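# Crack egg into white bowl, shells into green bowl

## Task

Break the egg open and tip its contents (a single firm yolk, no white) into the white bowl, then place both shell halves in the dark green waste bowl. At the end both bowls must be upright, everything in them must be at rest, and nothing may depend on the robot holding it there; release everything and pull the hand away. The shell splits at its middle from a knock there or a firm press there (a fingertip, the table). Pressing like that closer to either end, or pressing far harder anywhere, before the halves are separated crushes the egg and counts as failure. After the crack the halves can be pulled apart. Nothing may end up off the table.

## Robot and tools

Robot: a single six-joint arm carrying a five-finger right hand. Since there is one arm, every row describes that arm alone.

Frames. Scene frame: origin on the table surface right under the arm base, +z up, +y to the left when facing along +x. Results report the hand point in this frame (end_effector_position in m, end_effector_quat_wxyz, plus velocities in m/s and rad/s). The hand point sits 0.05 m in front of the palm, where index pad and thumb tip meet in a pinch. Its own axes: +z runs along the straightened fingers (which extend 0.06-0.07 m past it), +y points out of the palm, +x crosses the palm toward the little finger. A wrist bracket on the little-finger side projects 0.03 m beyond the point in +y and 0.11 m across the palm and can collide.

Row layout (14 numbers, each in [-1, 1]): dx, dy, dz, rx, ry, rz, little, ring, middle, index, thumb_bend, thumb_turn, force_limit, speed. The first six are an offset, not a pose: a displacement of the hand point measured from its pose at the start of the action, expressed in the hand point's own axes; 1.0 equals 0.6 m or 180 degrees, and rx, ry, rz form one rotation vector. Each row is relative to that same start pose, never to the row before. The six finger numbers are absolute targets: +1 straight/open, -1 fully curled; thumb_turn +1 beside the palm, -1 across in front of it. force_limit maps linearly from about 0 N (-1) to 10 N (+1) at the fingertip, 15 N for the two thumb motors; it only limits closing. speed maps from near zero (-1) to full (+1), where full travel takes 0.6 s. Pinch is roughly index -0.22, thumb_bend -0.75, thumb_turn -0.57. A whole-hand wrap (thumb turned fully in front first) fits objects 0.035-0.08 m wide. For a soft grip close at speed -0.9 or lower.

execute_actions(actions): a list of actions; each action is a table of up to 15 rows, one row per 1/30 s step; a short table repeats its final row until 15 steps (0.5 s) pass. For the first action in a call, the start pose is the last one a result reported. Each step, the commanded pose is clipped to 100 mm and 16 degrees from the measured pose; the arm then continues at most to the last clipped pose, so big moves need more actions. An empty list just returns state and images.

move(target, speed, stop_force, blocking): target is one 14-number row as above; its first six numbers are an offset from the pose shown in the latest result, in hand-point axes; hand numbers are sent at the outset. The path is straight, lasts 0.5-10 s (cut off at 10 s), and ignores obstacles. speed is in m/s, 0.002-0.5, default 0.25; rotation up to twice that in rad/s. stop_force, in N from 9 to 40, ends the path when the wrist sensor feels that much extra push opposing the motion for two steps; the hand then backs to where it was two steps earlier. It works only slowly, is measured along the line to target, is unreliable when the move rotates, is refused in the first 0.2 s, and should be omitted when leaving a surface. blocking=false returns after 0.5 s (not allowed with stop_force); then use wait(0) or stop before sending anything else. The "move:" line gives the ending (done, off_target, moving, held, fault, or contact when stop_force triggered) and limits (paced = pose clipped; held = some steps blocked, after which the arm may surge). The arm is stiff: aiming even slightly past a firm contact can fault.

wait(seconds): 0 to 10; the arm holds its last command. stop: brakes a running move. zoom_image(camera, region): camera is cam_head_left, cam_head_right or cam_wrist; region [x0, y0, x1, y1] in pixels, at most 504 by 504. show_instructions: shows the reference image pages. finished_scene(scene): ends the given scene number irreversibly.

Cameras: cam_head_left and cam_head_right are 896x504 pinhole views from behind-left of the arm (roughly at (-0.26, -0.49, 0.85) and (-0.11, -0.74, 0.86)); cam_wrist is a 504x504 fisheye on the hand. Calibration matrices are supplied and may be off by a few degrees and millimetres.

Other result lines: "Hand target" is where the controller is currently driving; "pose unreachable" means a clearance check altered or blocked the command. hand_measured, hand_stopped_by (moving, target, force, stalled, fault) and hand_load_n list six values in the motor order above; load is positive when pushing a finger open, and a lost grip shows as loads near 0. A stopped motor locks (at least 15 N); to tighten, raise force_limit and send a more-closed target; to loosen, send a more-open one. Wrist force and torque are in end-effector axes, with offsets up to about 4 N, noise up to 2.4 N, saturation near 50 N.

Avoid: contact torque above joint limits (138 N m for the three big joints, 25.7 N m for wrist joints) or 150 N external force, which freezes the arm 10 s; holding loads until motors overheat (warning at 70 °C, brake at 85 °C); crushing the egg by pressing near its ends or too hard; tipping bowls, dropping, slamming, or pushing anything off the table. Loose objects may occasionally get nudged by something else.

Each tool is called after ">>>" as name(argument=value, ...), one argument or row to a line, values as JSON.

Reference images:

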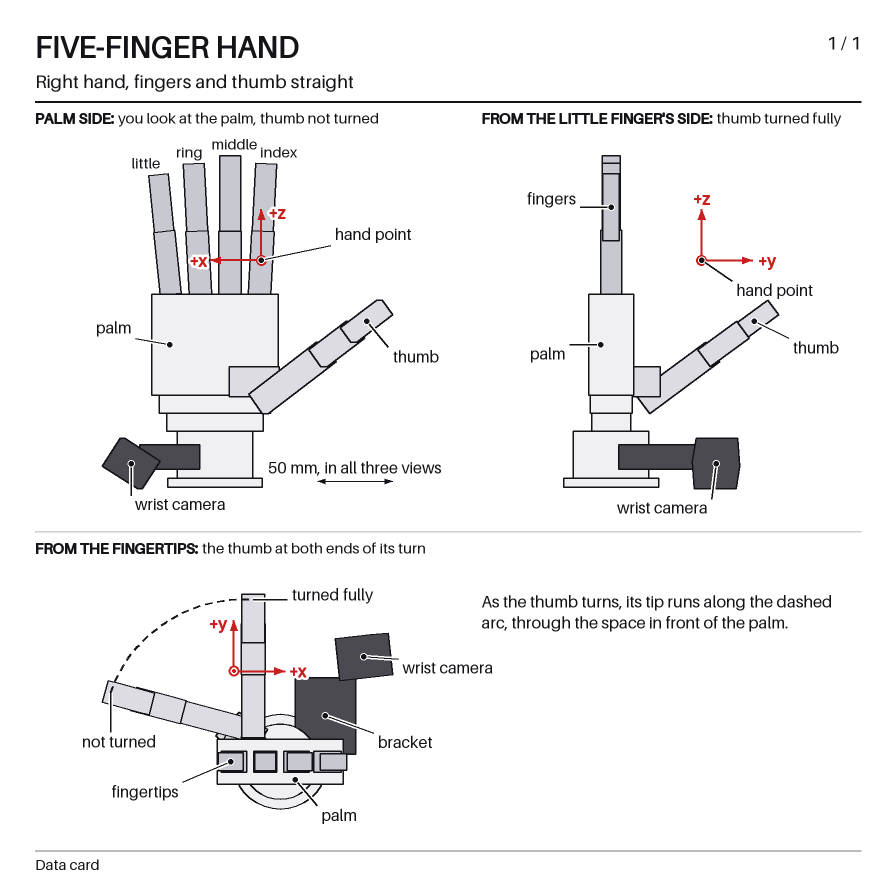

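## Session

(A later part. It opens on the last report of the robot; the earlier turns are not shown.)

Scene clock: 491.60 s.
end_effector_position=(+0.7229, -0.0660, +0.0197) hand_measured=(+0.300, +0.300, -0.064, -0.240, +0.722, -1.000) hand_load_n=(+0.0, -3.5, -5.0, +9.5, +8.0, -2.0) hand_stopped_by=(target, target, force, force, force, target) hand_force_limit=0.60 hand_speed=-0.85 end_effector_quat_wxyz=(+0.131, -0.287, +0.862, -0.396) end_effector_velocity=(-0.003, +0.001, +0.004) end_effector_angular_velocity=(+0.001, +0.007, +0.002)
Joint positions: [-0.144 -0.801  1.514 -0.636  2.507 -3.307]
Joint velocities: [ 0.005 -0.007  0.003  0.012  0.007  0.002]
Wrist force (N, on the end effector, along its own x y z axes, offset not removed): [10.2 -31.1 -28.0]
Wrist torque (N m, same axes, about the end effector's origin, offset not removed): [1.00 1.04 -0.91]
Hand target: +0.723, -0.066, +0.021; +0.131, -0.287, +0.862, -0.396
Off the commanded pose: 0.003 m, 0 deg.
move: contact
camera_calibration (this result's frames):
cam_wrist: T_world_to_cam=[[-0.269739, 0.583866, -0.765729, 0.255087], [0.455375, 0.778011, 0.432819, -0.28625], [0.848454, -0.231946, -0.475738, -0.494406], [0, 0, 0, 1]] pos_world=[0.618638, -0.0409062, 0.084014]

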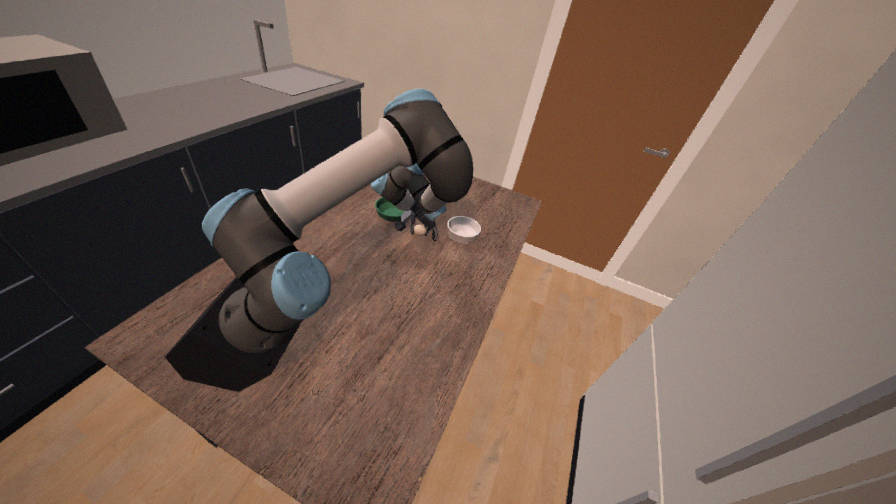

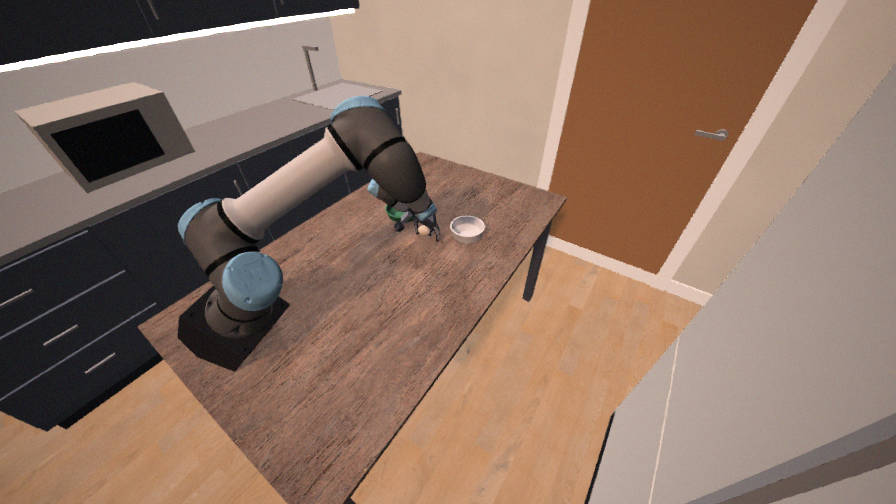

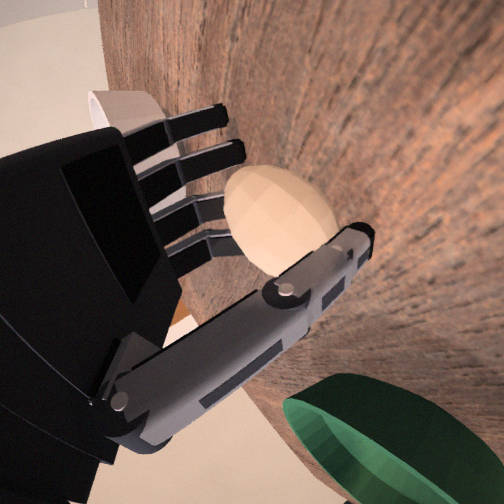

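Fingers on the table. Back off, open, raise, regrasp.

>>> move(
  target=[0,-0.006,-0.005,0,0,0,0.3,0.3,0.3,0.3,1,-1,0.6,-0.3],
  speed=0.02,
)

>>> move(
  target=[0,-0.06,-0.052,0,0,0,0.3,0.3,0.3,0.3,1,-1,0.6,-0.3],
  speed=0.04,
)

Scene clock: 506.43 s.
end_effector_position=(+0.7230, -0.0660, +0.0243) hand_measured=(+0.300, +0.300, +0.146, +0.300, +1.000, -1.000) hand_load_n=(+0.0, +0.0, -11.0, +0.0, +0.0, +0.0) hand_stopped_by=(target, target, stalled, target, target, target) hand_force_limit=0.60 hand_speed=-0.30 end_effector_quat_wxyz=(+0.131, -0.287, +0.862, -0.396) end_effector_velocity=(+0.000, -0.001, -0.000) end_effector_angular_velocity=(-0.000, -0.001, -0.000)
Joint positions: [-0.139 -0.808  1.514 -0.629  2.511 -3.306]
Joint velocities: [-0.001 -0.    -0.001 -0.    -0.001 -0.   ]
Wrist force (N, on the end effector, along its own x y z axes, offset not removed): [-1.3 -4.9 -15.7]
Wrist torque (N m, same axes, about the end effector's origin, offset not removed): [0.36 0.53 -0.19]
Hand target: +0.723, -0.066, +0.024; +0.131, -0.287, +0.862, -0.396
Off the commanded pose: 0.000 m, 0 deg.
move: done
camera_calibration (this result's frames):
cam_wrist: T_world_to_cam=[[-0.269725, 0.58386, -0.765739, 0.258701], [0.455368, 0.778015, 0.43282, -0.288246], [0.848462, -0.231951, -0.475721, -0.492242], [0, 0, 0, 1]] pos_world=[0.618685, -0.0409613, 0.0886859]

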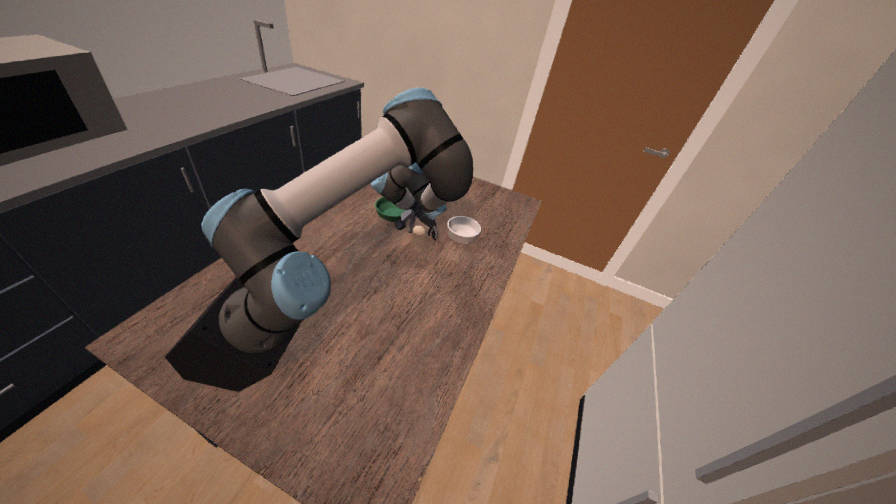

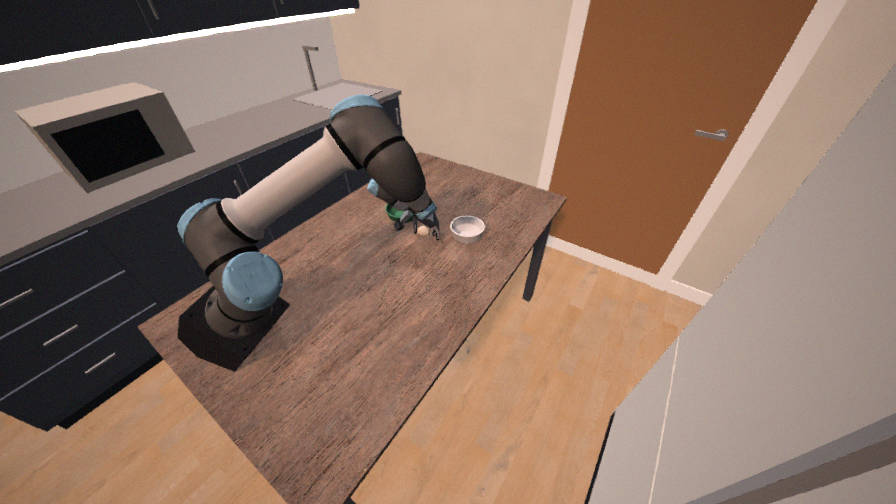

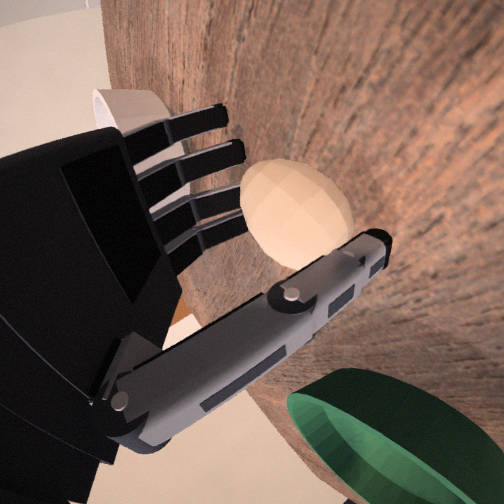

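Scene clock: 508.03 s.
end_effector_position=(+0.7228, -0.0658, +0.0716) hand_measured=(+0.300, +0.300, +0.146, +0.300, +1.000, -1.000) hand_load_n=(+0.0, +0.0, +0.0, +0.0, +0.0, +0.0) hand_stopped_by=(target, target, stalled, target, target, target) hand_force_limit=0.60 hand_speed=-0.30 end_effector_quat_wxyz=(+0.131, -0.287, +0.862, -0.396) end_effector_velocity=(+0.000, -0.000, +0.003) end_effector_angular_velocity=(-0.001, -0.001, -0.003)
Joint positions: [-0.09  -0.866  1.509 -0.56   2.561 -3.299]
Joint velocities: [ 0.003 -0.003 -0.002  0.003  0.005  0.001]
Wrist force (N, on the end effector, along its own x y z axes, offset not removed): [-2.7 -3.2 -2.2]
Wrist torque (N m, same axes, about the end effector's origin, offset not removed): [-0.11 0.22 -0.48]
Hand target: +0.723, -0.066, +0.072; +0.131, -0.287, +0.862, -0.396
Off the commanded pose: 0.000 m, 0 deg.
move: done
camera_calibration (this result's frames):
cam_wrist: T_world_to_cam=[[-0.269722, 0.583766, -0.765811, 0.29479], [0.455339, 0.778075, 0.432743, -0.308768], [0.848479, -0.231983, -0.475675, -0.469622], [0, 0, 0, 1]] pos_world=[0.61857, -0.0407885, 0.135983]

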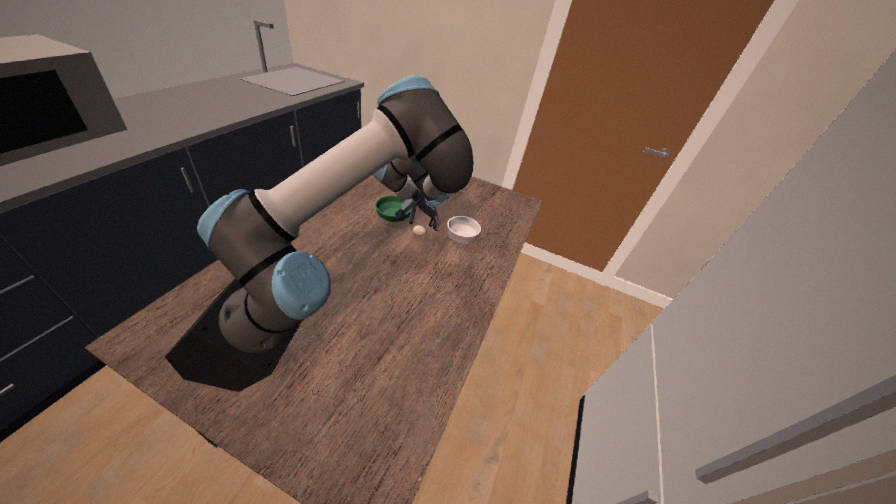

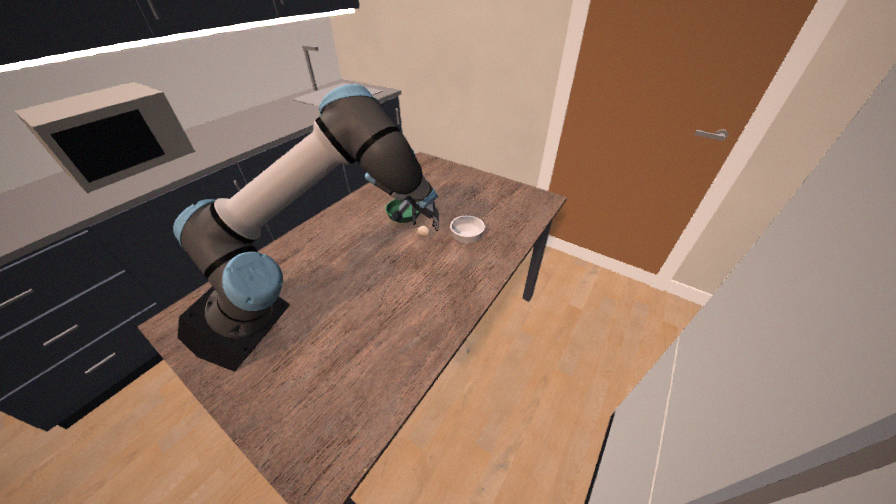

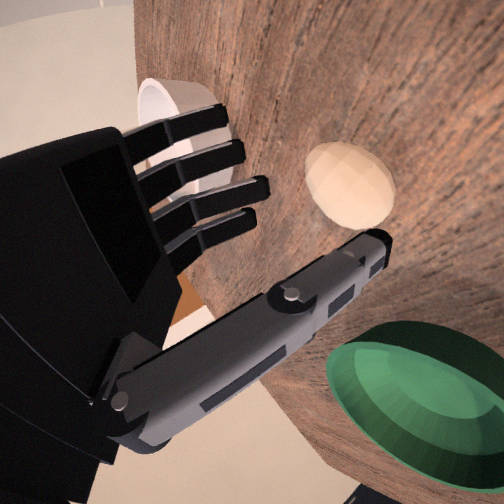

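>>> move(
  target=[0,-0.1,-0.087,0,0,0,-1,-1,1,-1,1,1,0,0.5],
)

>>> move(
  target=[0,0,0,0,-0.224,-0.193,-1,-1,1,-1,1,1,0,0.5],
)

>>> move(
  target=[0,0,0,-0.274,0,0,-1,-1,1,-1,1,1,0,0.5],
)

Scene clock: 528.03 s.
end_effector_position=(+0.7226, -0.0654, +0.1511) hand_measured=(-1.000, -1.000, +1.000, -1.000, +1.000, +1.000) hand_load_n=(+0.0, +0.0, +0.0, +0.0, +0.0, +0.0) hand_stopped_by=(target, target, target, target, target, target) hand_force_limit=0.00 hand_speed=0.50 end_effector_quat_wxyz=(+0.131, -0.287, +0.862, -0.396) end_effector_velocity=(-0.000, +0.001, +0.001) end_effector_angular_velocity=(+0.000, -0.001, +0.001)
Joint positions: [-0.005 -0.947  1.47  -0.427  2.645 -3.285]
Joint velocities: [ 0.002 -0.    -0.001  0.001  0.001  0.001]
Wrist force (N, on the end effector, along its own x y z axes, offset not removed): [0.0 -2.6 2.2]
Wrist torque (N m, same axes, about the end effector's origin, offset not removed): [-0.49 -0.24 -0.20]
Hand target: +0.723, -0.065, +0.151; +0.131, -0.287, +0.862, -0.396
Off the commanded pose: 0.000 m, 0 deg.
move: done
camera_calibration (this result's frames):
cam_wrist: T_world_to_cam=[[-0.269715, 0.583623, -0.765923, 0.355299], [0.455307, 0.778164, 0.432616, -0.343292], [0.848498, -0.232047, -0.47561, -0.431543], [0, 0, 0, 1]] pos_world=[0.618296, -0.0403609, 0.215399]

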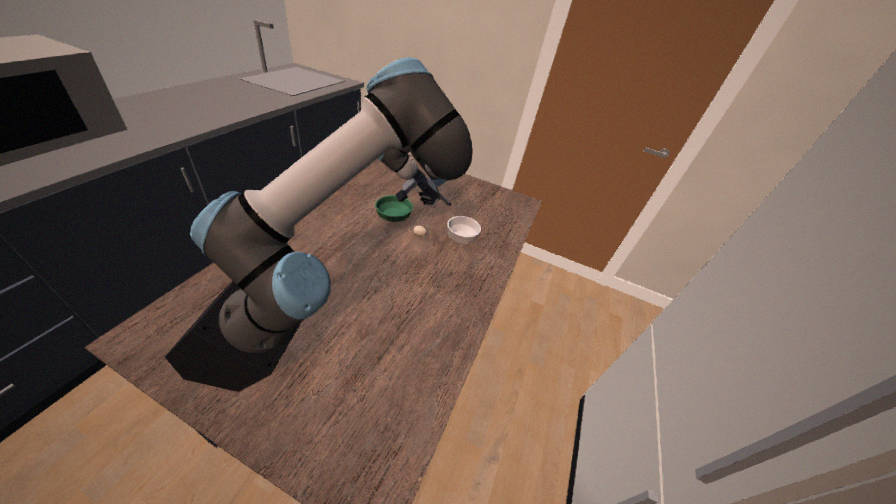

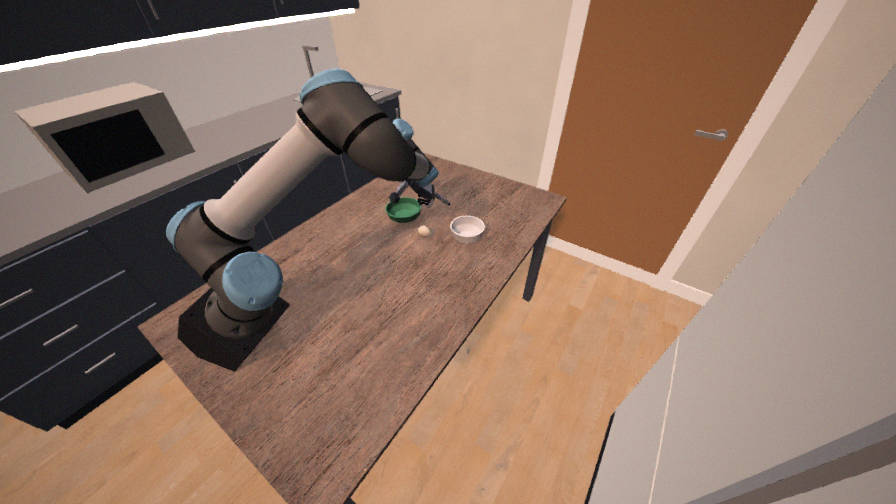

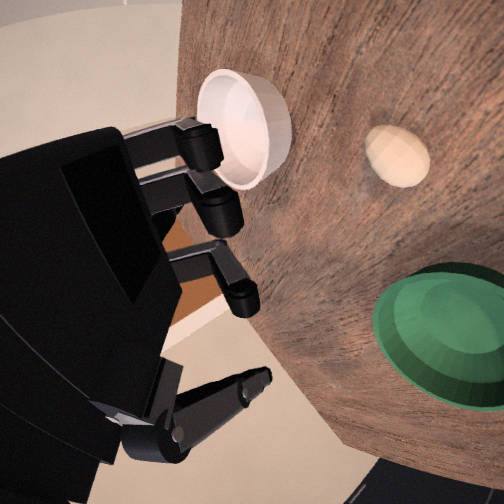

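Scene clock: 530.47 s.
end_effector_position=(+0.7227, -0.0655, +0.1511) hand_measured=(-1.000, -1.000, +1.000, -1.000, +1.000, +1.000) hand_load_n=(+0.0, +0.0, +0.0, +0.0, +0.0, +0.0) hand_stopped_by=(target, target, target, target, target, target) hand_force_limit=0.00 hand_speed=0.50 end_effector_quat_wxyz=(-0.294, +0.643, -0.642, +0.296) end_effector_velocity=(+0.000, +0.000, -0.000) end_effector_angular_velocity=(+0.001, +0.001, +0.013)
Joint positions: [-0.203 -1.1    1.524 -0.041  1.805 -3.771]
Joint velocities: [-0.003  0.002 -0.005  0.011 -0.011 -0.007]
Wrist force (N, on the end effector, along its own x y z axes, offset not removed): [2.1 -0.6 1.5]
Wrist torque (N m, same axes, about the end effector's origin, offset not removed): [0.16 -0.47 -0.08]
Hand target: +0.723, -0.065, +0.151; -0.294, +0.643, -0.642, +0.295
Off the commanded pose: 0.000 m, 0 deg.
move: done
camera_calibration (this result's frames):
cam_wrist: T_world_to_cam=[[-0.629562, 0.133392, -0.765414, 0.585884], [-0.348948, 0.831657, 0.431951, 0.241518], [0.694181, 0.539029, -0.477033, -0.269447], [0, 0, 0, 1]] pos_world=[0.640172, -0.133773, 0.215585]

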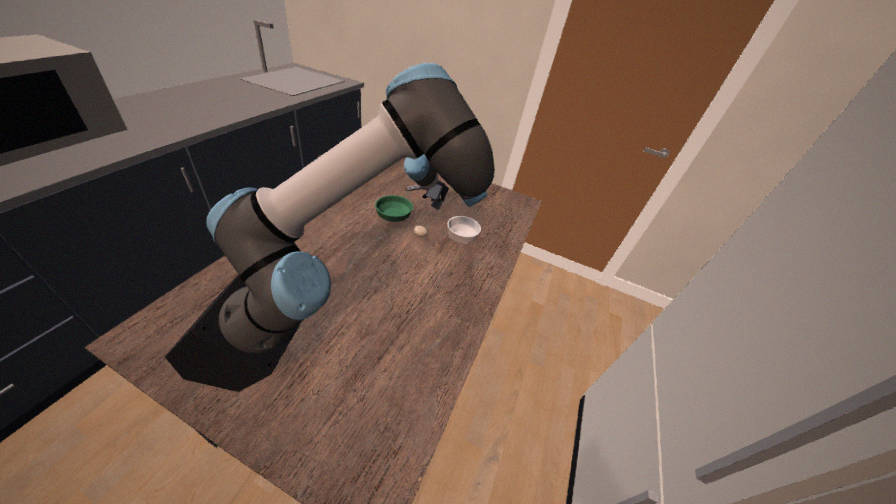

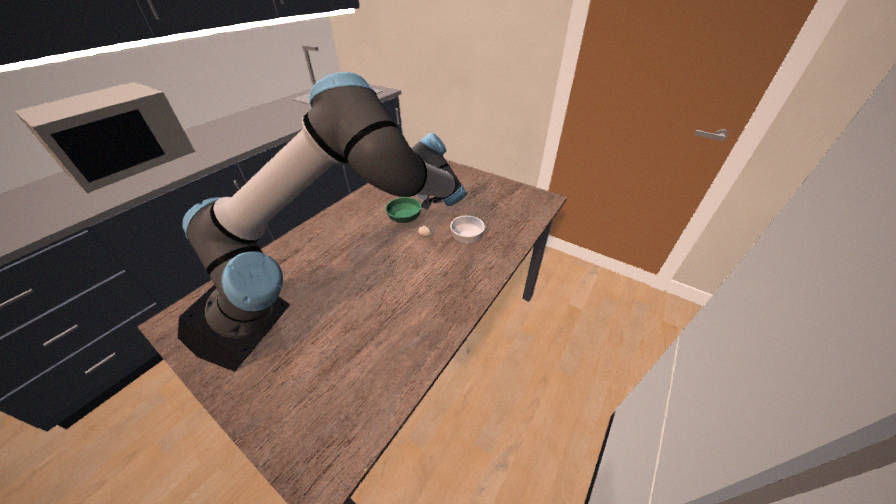

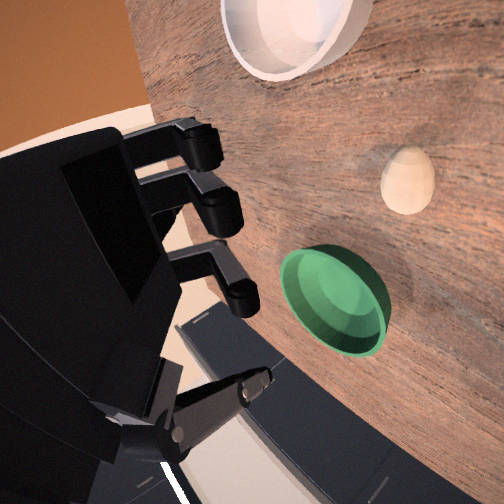

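Scene clock: 532.83 s.
end_effector_position=(+0.7214, -0.0654, +0.1509) hand_measured=(-1.000, -1.000, +1.000, -1.000, +1.000, +1.000) hand_load_n=(+0.0, +0.0, +0.0, +0.0, +0.0, +0.0) hand_stopped_by=(target, target, target, target, target, target) hand_force_limit=0.00 hand_speed=0.50 end_effector_quat_wxyz=(-0.037, +0.702, -0.710, +0.038) end_effector_velocity=(+0.002, -0.001, -0.001) end_effector_angular_velocity=(+0.002, -0.006, -0.003)
Joint positions: [-0.112 -0.308  0.042  1.441  2.204 -3.345]
Joint velocities: [-0.002  0.02  -0.045  0.016 -0.004 -0.003]
Wrist force (N, on the end effector, along its own x y z axes, offset not removed): [-2.0 -1.1 1.0]
Wrist torque (N m, same axes, about the end effector's origin, offset not removed): [-0.31 0.22 -0.28]
Hand target: +0.722, -0.065, +0.151; -0.037, +0.702, -0.710, +0.038
Off the commanded pose: 0.001 m, 6 deg.
elbow stopped short: the move would have taken joint 3 (elbow) straighter than the controller allows; a more bent joint 3 avoids this.
move: off_target
camera_calibration (this result's frames):
cam_wrist: T_world_to_cam=[[-0.981111, 0.146656, -0.126149, 0.742904], [0.0528739, 0.83058, 0.554383, -0.0673351], [0.18608, 0.537241, -0.822646, 0.149894], [0, 0, 0, 1]] pos_world=[0.704539, -0.133553, 0.254355]

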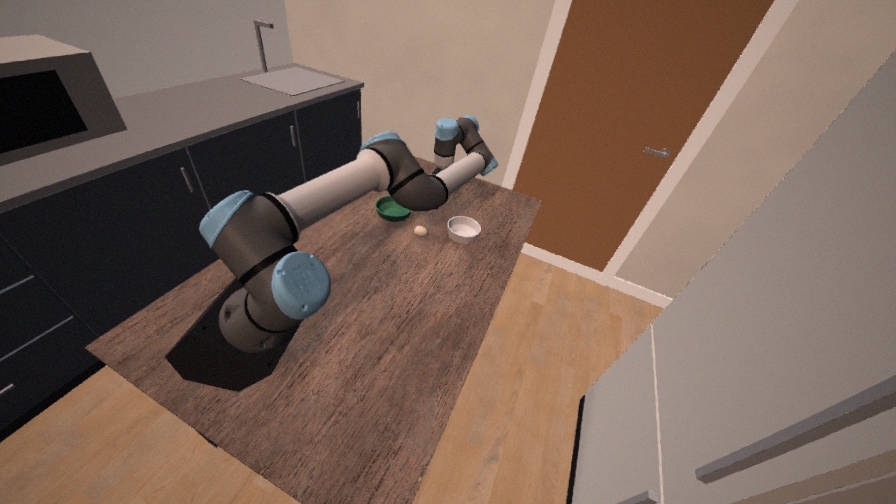

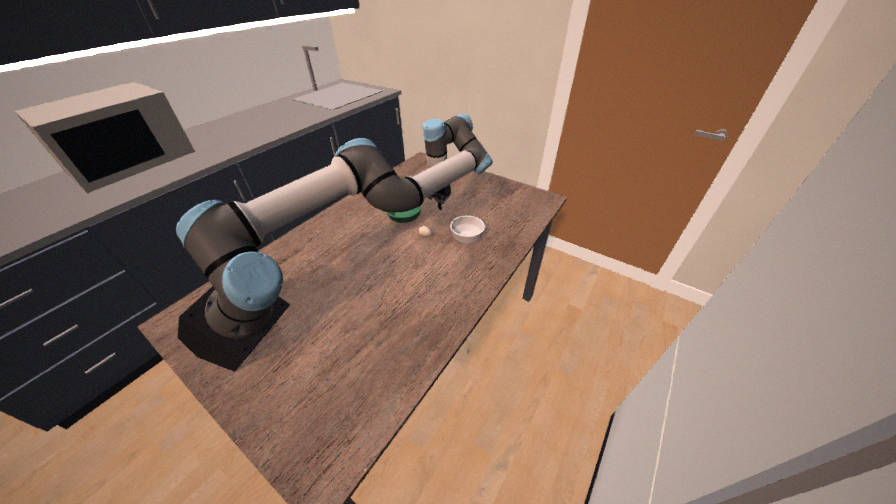

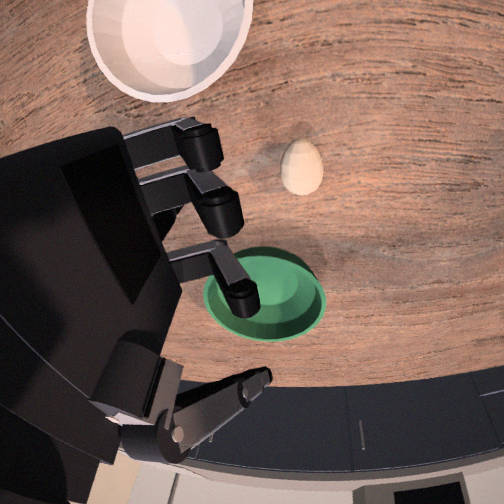

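>>> move(
  target=[-0.033,0.133,-0.014,-0.033,0,0,-1,-1,1,-1,1,1,0,0.5],
  speed=0.15,
)

Scene clock: 541.83 s.
end_effector_position=(+0.6413, -0.0444, +0.1510) hand_measured=(-1.000, -1.000, +1.000, -1.000, +1.000, +1.000) hand_load_n=(+0.0, +0.0, +0.0, +0.0, +0.0, +0.0) hand_stopped_by=(target, target, target, target, target, target) hand_force_limit=0.00 hand_speed=0.50 end_effector_quat_wxyz=(+0.000, +0.703, -0.711, +0.001) end_effector_velocity=(-0.000, +0.000, -0.001) end_effector_angular_velocity=(+0.001, -0.014, -0.001)
Joint positions: [-0.1   -0.605  0.73   1.189  2.225 -3.254]
Joint velocities: [-0.001 -0.015  0.026 -0.028 -0.003 -0.011]
Wrist force (N, on the end effector, along its own x y z axes, offset not removed): [-4.8 -0.4 1.4]
Wrist torque (N m, same axes, about the end effector's origin, offset not removed): [-0.06 0.74 -0.32]
Hand target: +0.641, -0.045, +0.151; -0.000, +0.703, -0.711, +0.001
Off the commanded pose: 0.000 m, 0 deg.
move: done
camera_calibration (this result's frames):
cam_wrist: T_world_to_cam=[[-0.988978, 0.146384, -0.0222318, 0.650568], [0.110563, 0.829997, 0.5467, -0.116402], [0.0984807, 0.538217, -0.837033, 0.212013], [0, 0, 0, 1]] pos_world=[0.635388, -0.112729, 0.255563]

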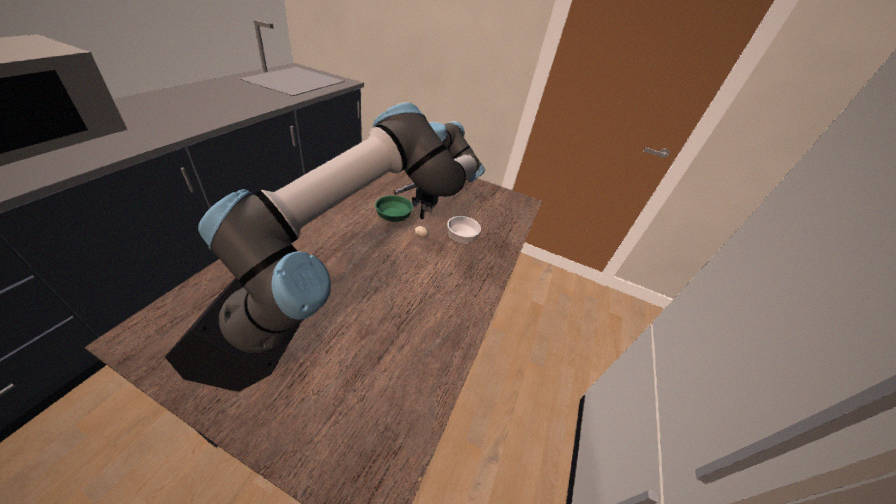

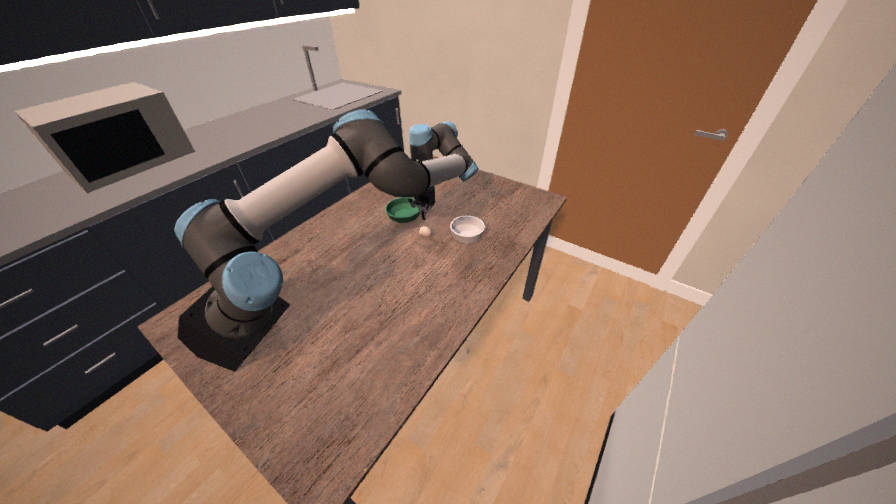

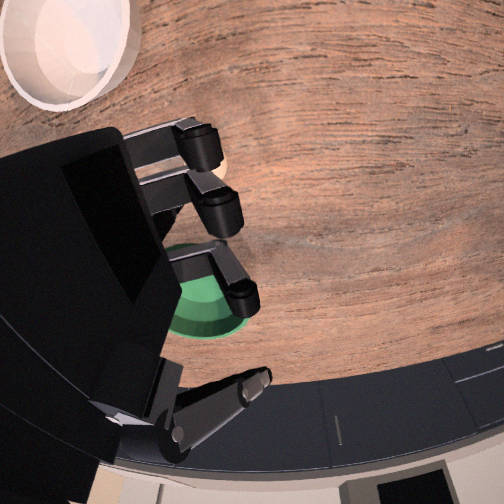

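Lower to 1 cm above the egg and check.

>>> move(
  target=[0,0,0.045,0,0,0,-1,-1,1,-1,1,1,0,0.5],
  speed=0.08,
)

>>> zoom_image(
  camera="cam_head_left",
  region=[380, 190, 470, 250],
)

>>> zoom_image(
  camera="cam_head_right",
  region=[380, 190, 470, 250],
)

Scene clock: 551.40 s.
end_effector_position=(+0.6412, -0.0444, +0.1243) hand_measured=(-1.000, -1.000, +1.000, -1.000, +1.000, +1.000) hand_load_n=(+0.0, +0.0, +0.0, +0.0, +0.0, +0.0) hand_stopped_by=(target, target, target, target, target, target) hand_force_limit=0.00 hand_speed=0.50 end_effector_quat_wxyz=(+0.000, +0.703, -0.711, +0.001) end_effector_velocity=(-0.000, -0.000, -0.002) end_effector_angular_velocity=(+0.000, +0.000, +0.001)
Joint positions: [-0.125 -0.59   0.749  1.136  2.218 -3.284]
Joint velocities: [-0.002  0.002  0.001 -0.004 -0.001 -0.003]
Wrist force (N, on the end effector, along its own x y z axes, offset not removed): [-2.8 -0.5 2.9]
Wrist torque (N m, same axes, about the end effector's origin, offset not removed): [-0.06 0.18 -0.28]
Hand target: +0.641, -0.044, +0.124; +0.000, +0.703, -0.711, +0.001
Off the commanded pose: 0.000 m, 0 deg.
move: done
camera_calibration (this result's frames):
cam_wrist: T_world_to_cam=[[-0.988976, 0.146407, -0.022185, 0.649956], [0.110604, 0.829973, 0.546728, -0.101832], [0.0984577, 0.538247, -0.837016, 0.1897], [0, 0, 0, 1]] pos_world=[0.635376, -0.112745, 0.228876]

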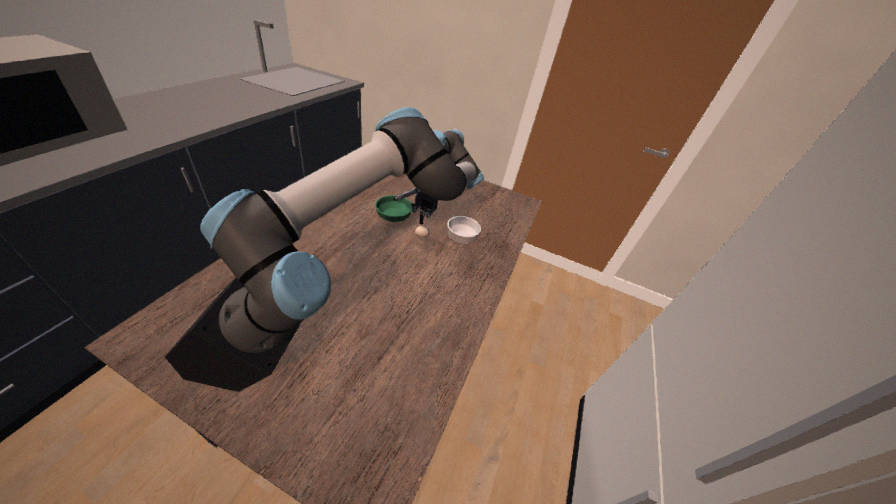

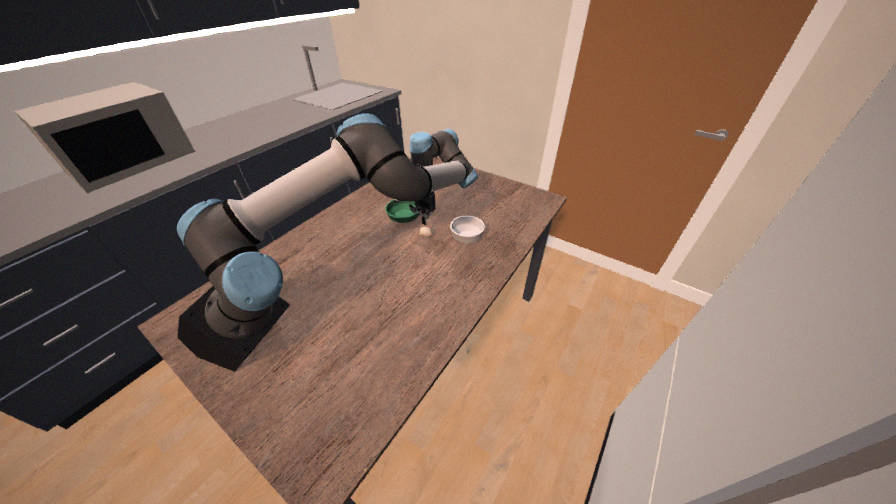

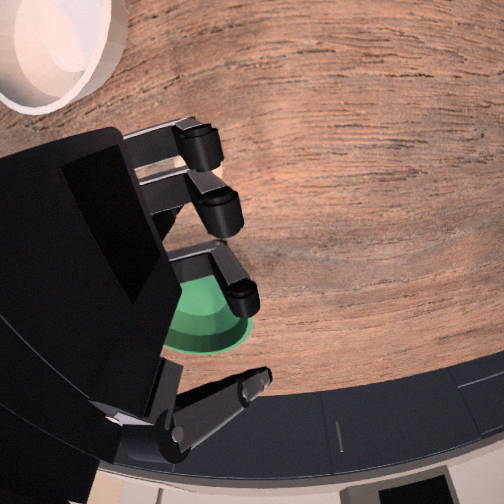

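Region (380, 190, 470, 250) of cam_head_left's 896x504 image, scaled by 5.600, with more detail than that image has.

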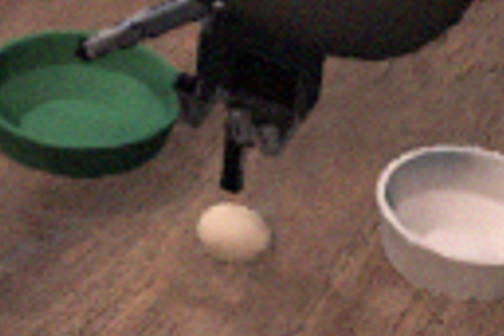

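Region (380, 190, 470, 250) of cam_head_right's 896x504 image, scaled by 5.600, with more detail than that image has.

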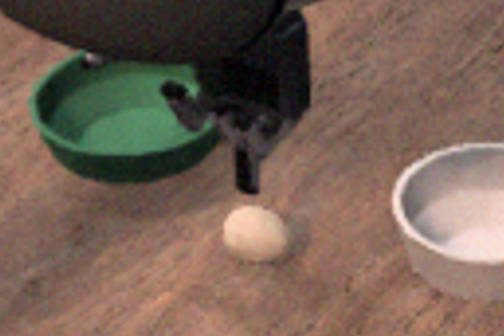

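>>> move(
  target=[0,0,0.04,0,0,0,-1,-1,1,-1,1,1,0,0.5],
  speed=0.005,
  stop_force=12,
)

>>> zoom_image(
  camera="cam_head_left",
  region=[380, 190, 470, 250],
)

Scene clock: 562.87 s.
end_effector_position=(+0.6412, -0.0444, +0.1092) hand_measured=(-1.000, -1.000, +1.000, -1.000, +1.000, +1.000) hand_load_n=(+0.0, +0.0, +0.0, +0.0, +0.0, +0.0) hand_stopped_by=(target, target, target, target, target, target) hand_force_limit=0.00 hand_speed=0.50 end_effector_quat_wxyz=(+0.000, +0.703, -0.711, +0.001) end_effector_velocity=(-0.002, -0.000, +0.000) end_effector_angular_velocity=(+0.000, +0.006, -0.000)
Joint positions: [-0.139 -0.58   0.757  1.108  2.214 -3.301]
Joint velocities: [-0.001  0.001 -0.     0.007  0.001  0.004]
Wrist force (N, on the end effector, along its own x y z axes, offset not removed): [0.0 -2.1 -22.0]
Wrist torque (N m, same axes, about the end effector's origin, offset not removed): [1.40 0.02 -0.19]
Hand target: +0.641, -0.044, +0.110; +0.000, +0.703, -0.711, +0.001
Off the commanded pose: 0.009 m, 0 deg.
move: contact
camera_calibration (this result's frames):
cam_wrist: T_world_to_cam=[[-0.988986, 0.146354, -0.0220584, 0.649579], [0.110617, 0.829907, 0.546825, -0.0936048], [0.0983365, 0.538363, -0.836956, 0.177128], [0, 0, 0, 1]] pos_world=[0.63536, -0.112744, 0.213762]

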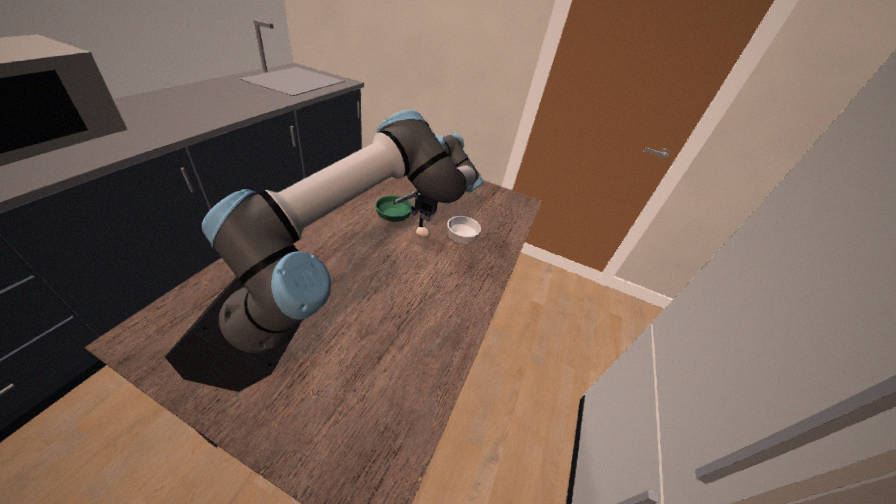

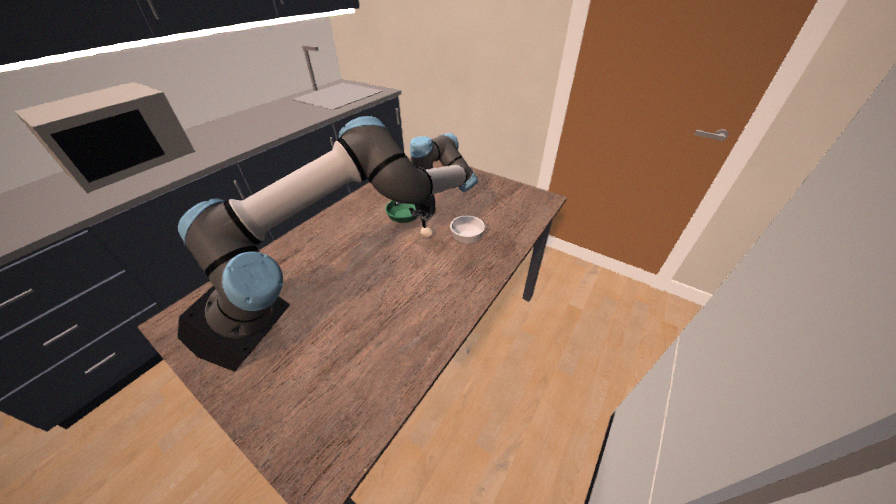

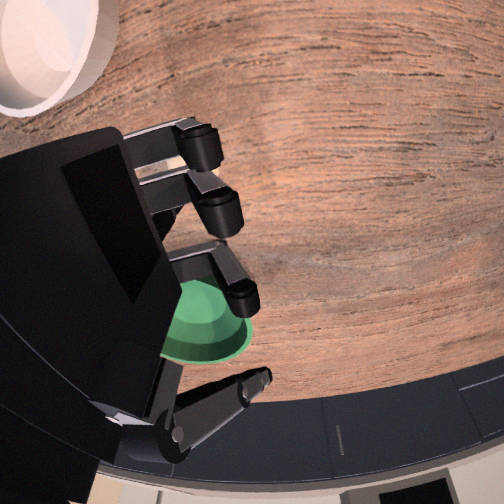

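Region (380, 190, 470, 250) of cam_head_left's 896x504 image, scaled by 5.600, with more detail than that image has.

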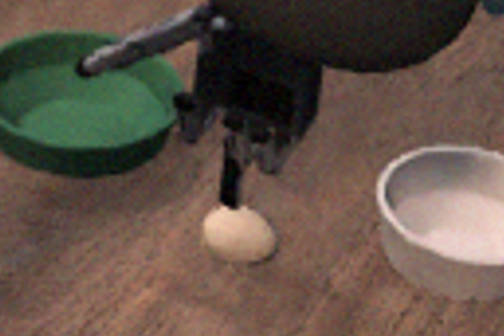

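22 N pressing. Back off and inspect.

>>> move(
  target=[0,0.12,-0.08,0,0,0,-1,-1,1,-1,1,1,0,0.5],
  speed=0.05,
)

>>> zoom_image(
  camera="cam_wrist",
  region=[200, 80, 400, 280],
)

>>> zoom_image(
  camera="cam_head_left",
  region=[390, 210, 450, 250],
)

Scene clock: 572.77 s.
end_effector_position=(+0.5694, -0.0436, +0.1570) hand_measured=(-1.000, -1.000, +1.000, -1.000, +1.000, +1.000) hand_load_n=(+0.0, +0.0, +0.0, +0.0, +0.0, +0.0) hand_stopped_by=(target, target, target, target, target, target) hand_force_limit=0.00 hand_speed=0.50 end_effector_quat_wxyz=(+0.000, +0.703, -0.711, +0.000) end_effector_velocity=(-0.003, +0.001, +0.002) end_effector_angular_velocity=(+0.002, +0.000, +0.003)
Joint positions: [-0.105 -0.807  1.125  0.993  2.224 -3.259]
Joint velocities: [ 0.002 -0.006  0.01  -0.002 -0.001  0.001]
Wrist force (N, on the end effector, along its own x y z axes, offset not removed): [-3.6 -4.2 1.2]
Wrist torque (N m, same axes, about the end effector's origin, offset not removed): [-0.63 0.56 -0.22]
Hand target: +0.569, -0.044, +0.157; +0.000, +0.703, -0.711, +0.001
Off the commanded pose: 0.000 m, 0 deg.
move: done
camera_calibration (this result's frames):
cam_wrist: T_world_to_cam=[[-0.988993, 0.146321, -0.0219842, 0.579453], [0.110637, 0.82995, 0.546757, -0.11253], [0.098248, 0.538306, -0.837003, 0.223804], [0, 0, 0, 1]] pos_world=[0.563536, -0.111867, 0.26159]

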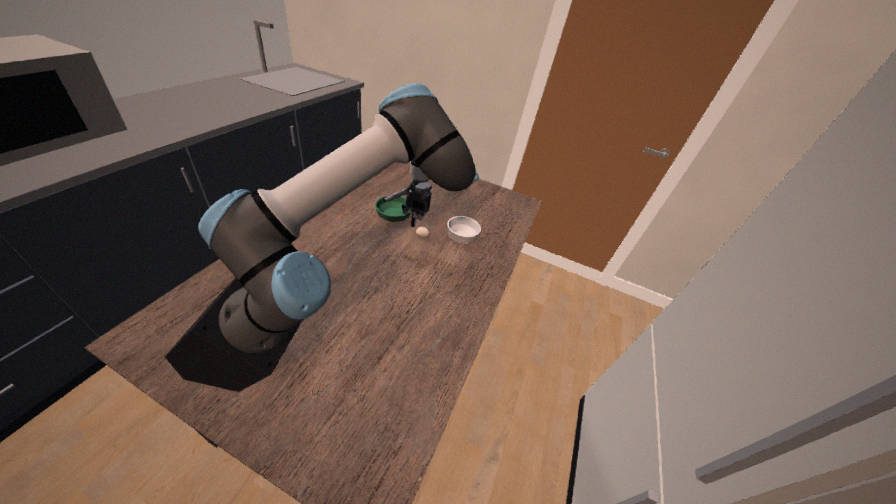

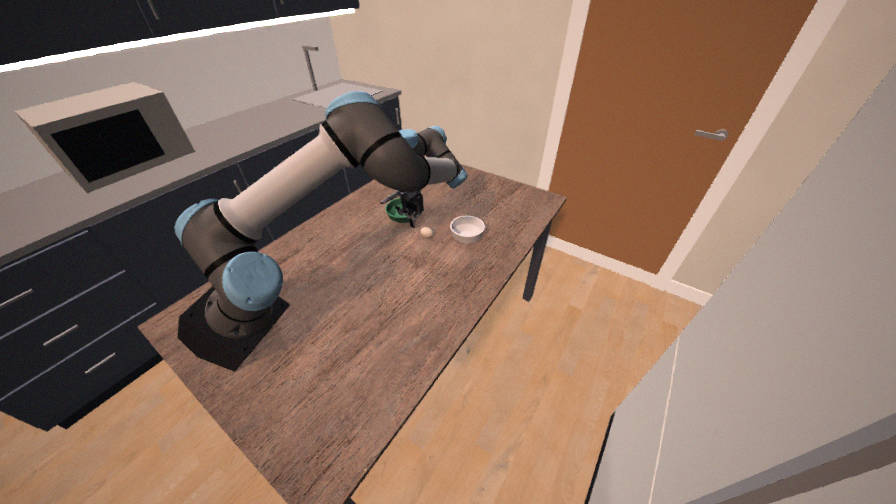

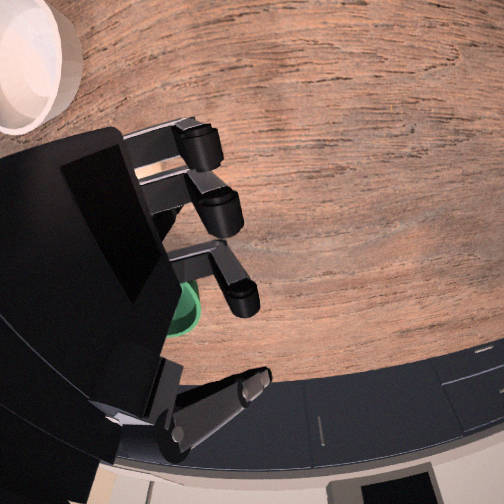

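Region (200, 80, 400, 280) of cam_wrist's 504x504 image, scaled by 2.520, with more detail than that image has.

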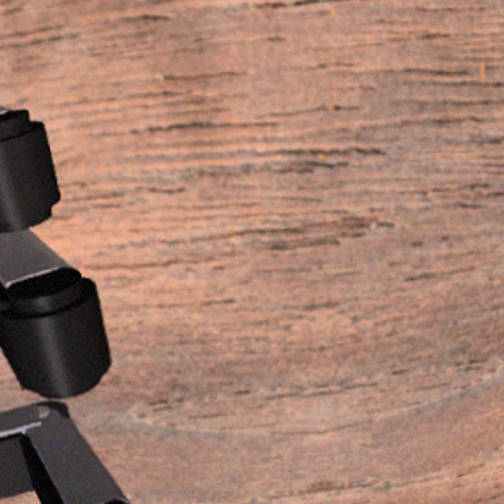

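Region (390, 210, 450, 250) of cam_head_left's 896x504 image, scaled by 8.400, with more detail than that image has.

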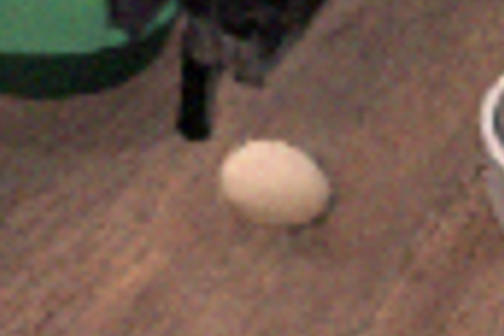

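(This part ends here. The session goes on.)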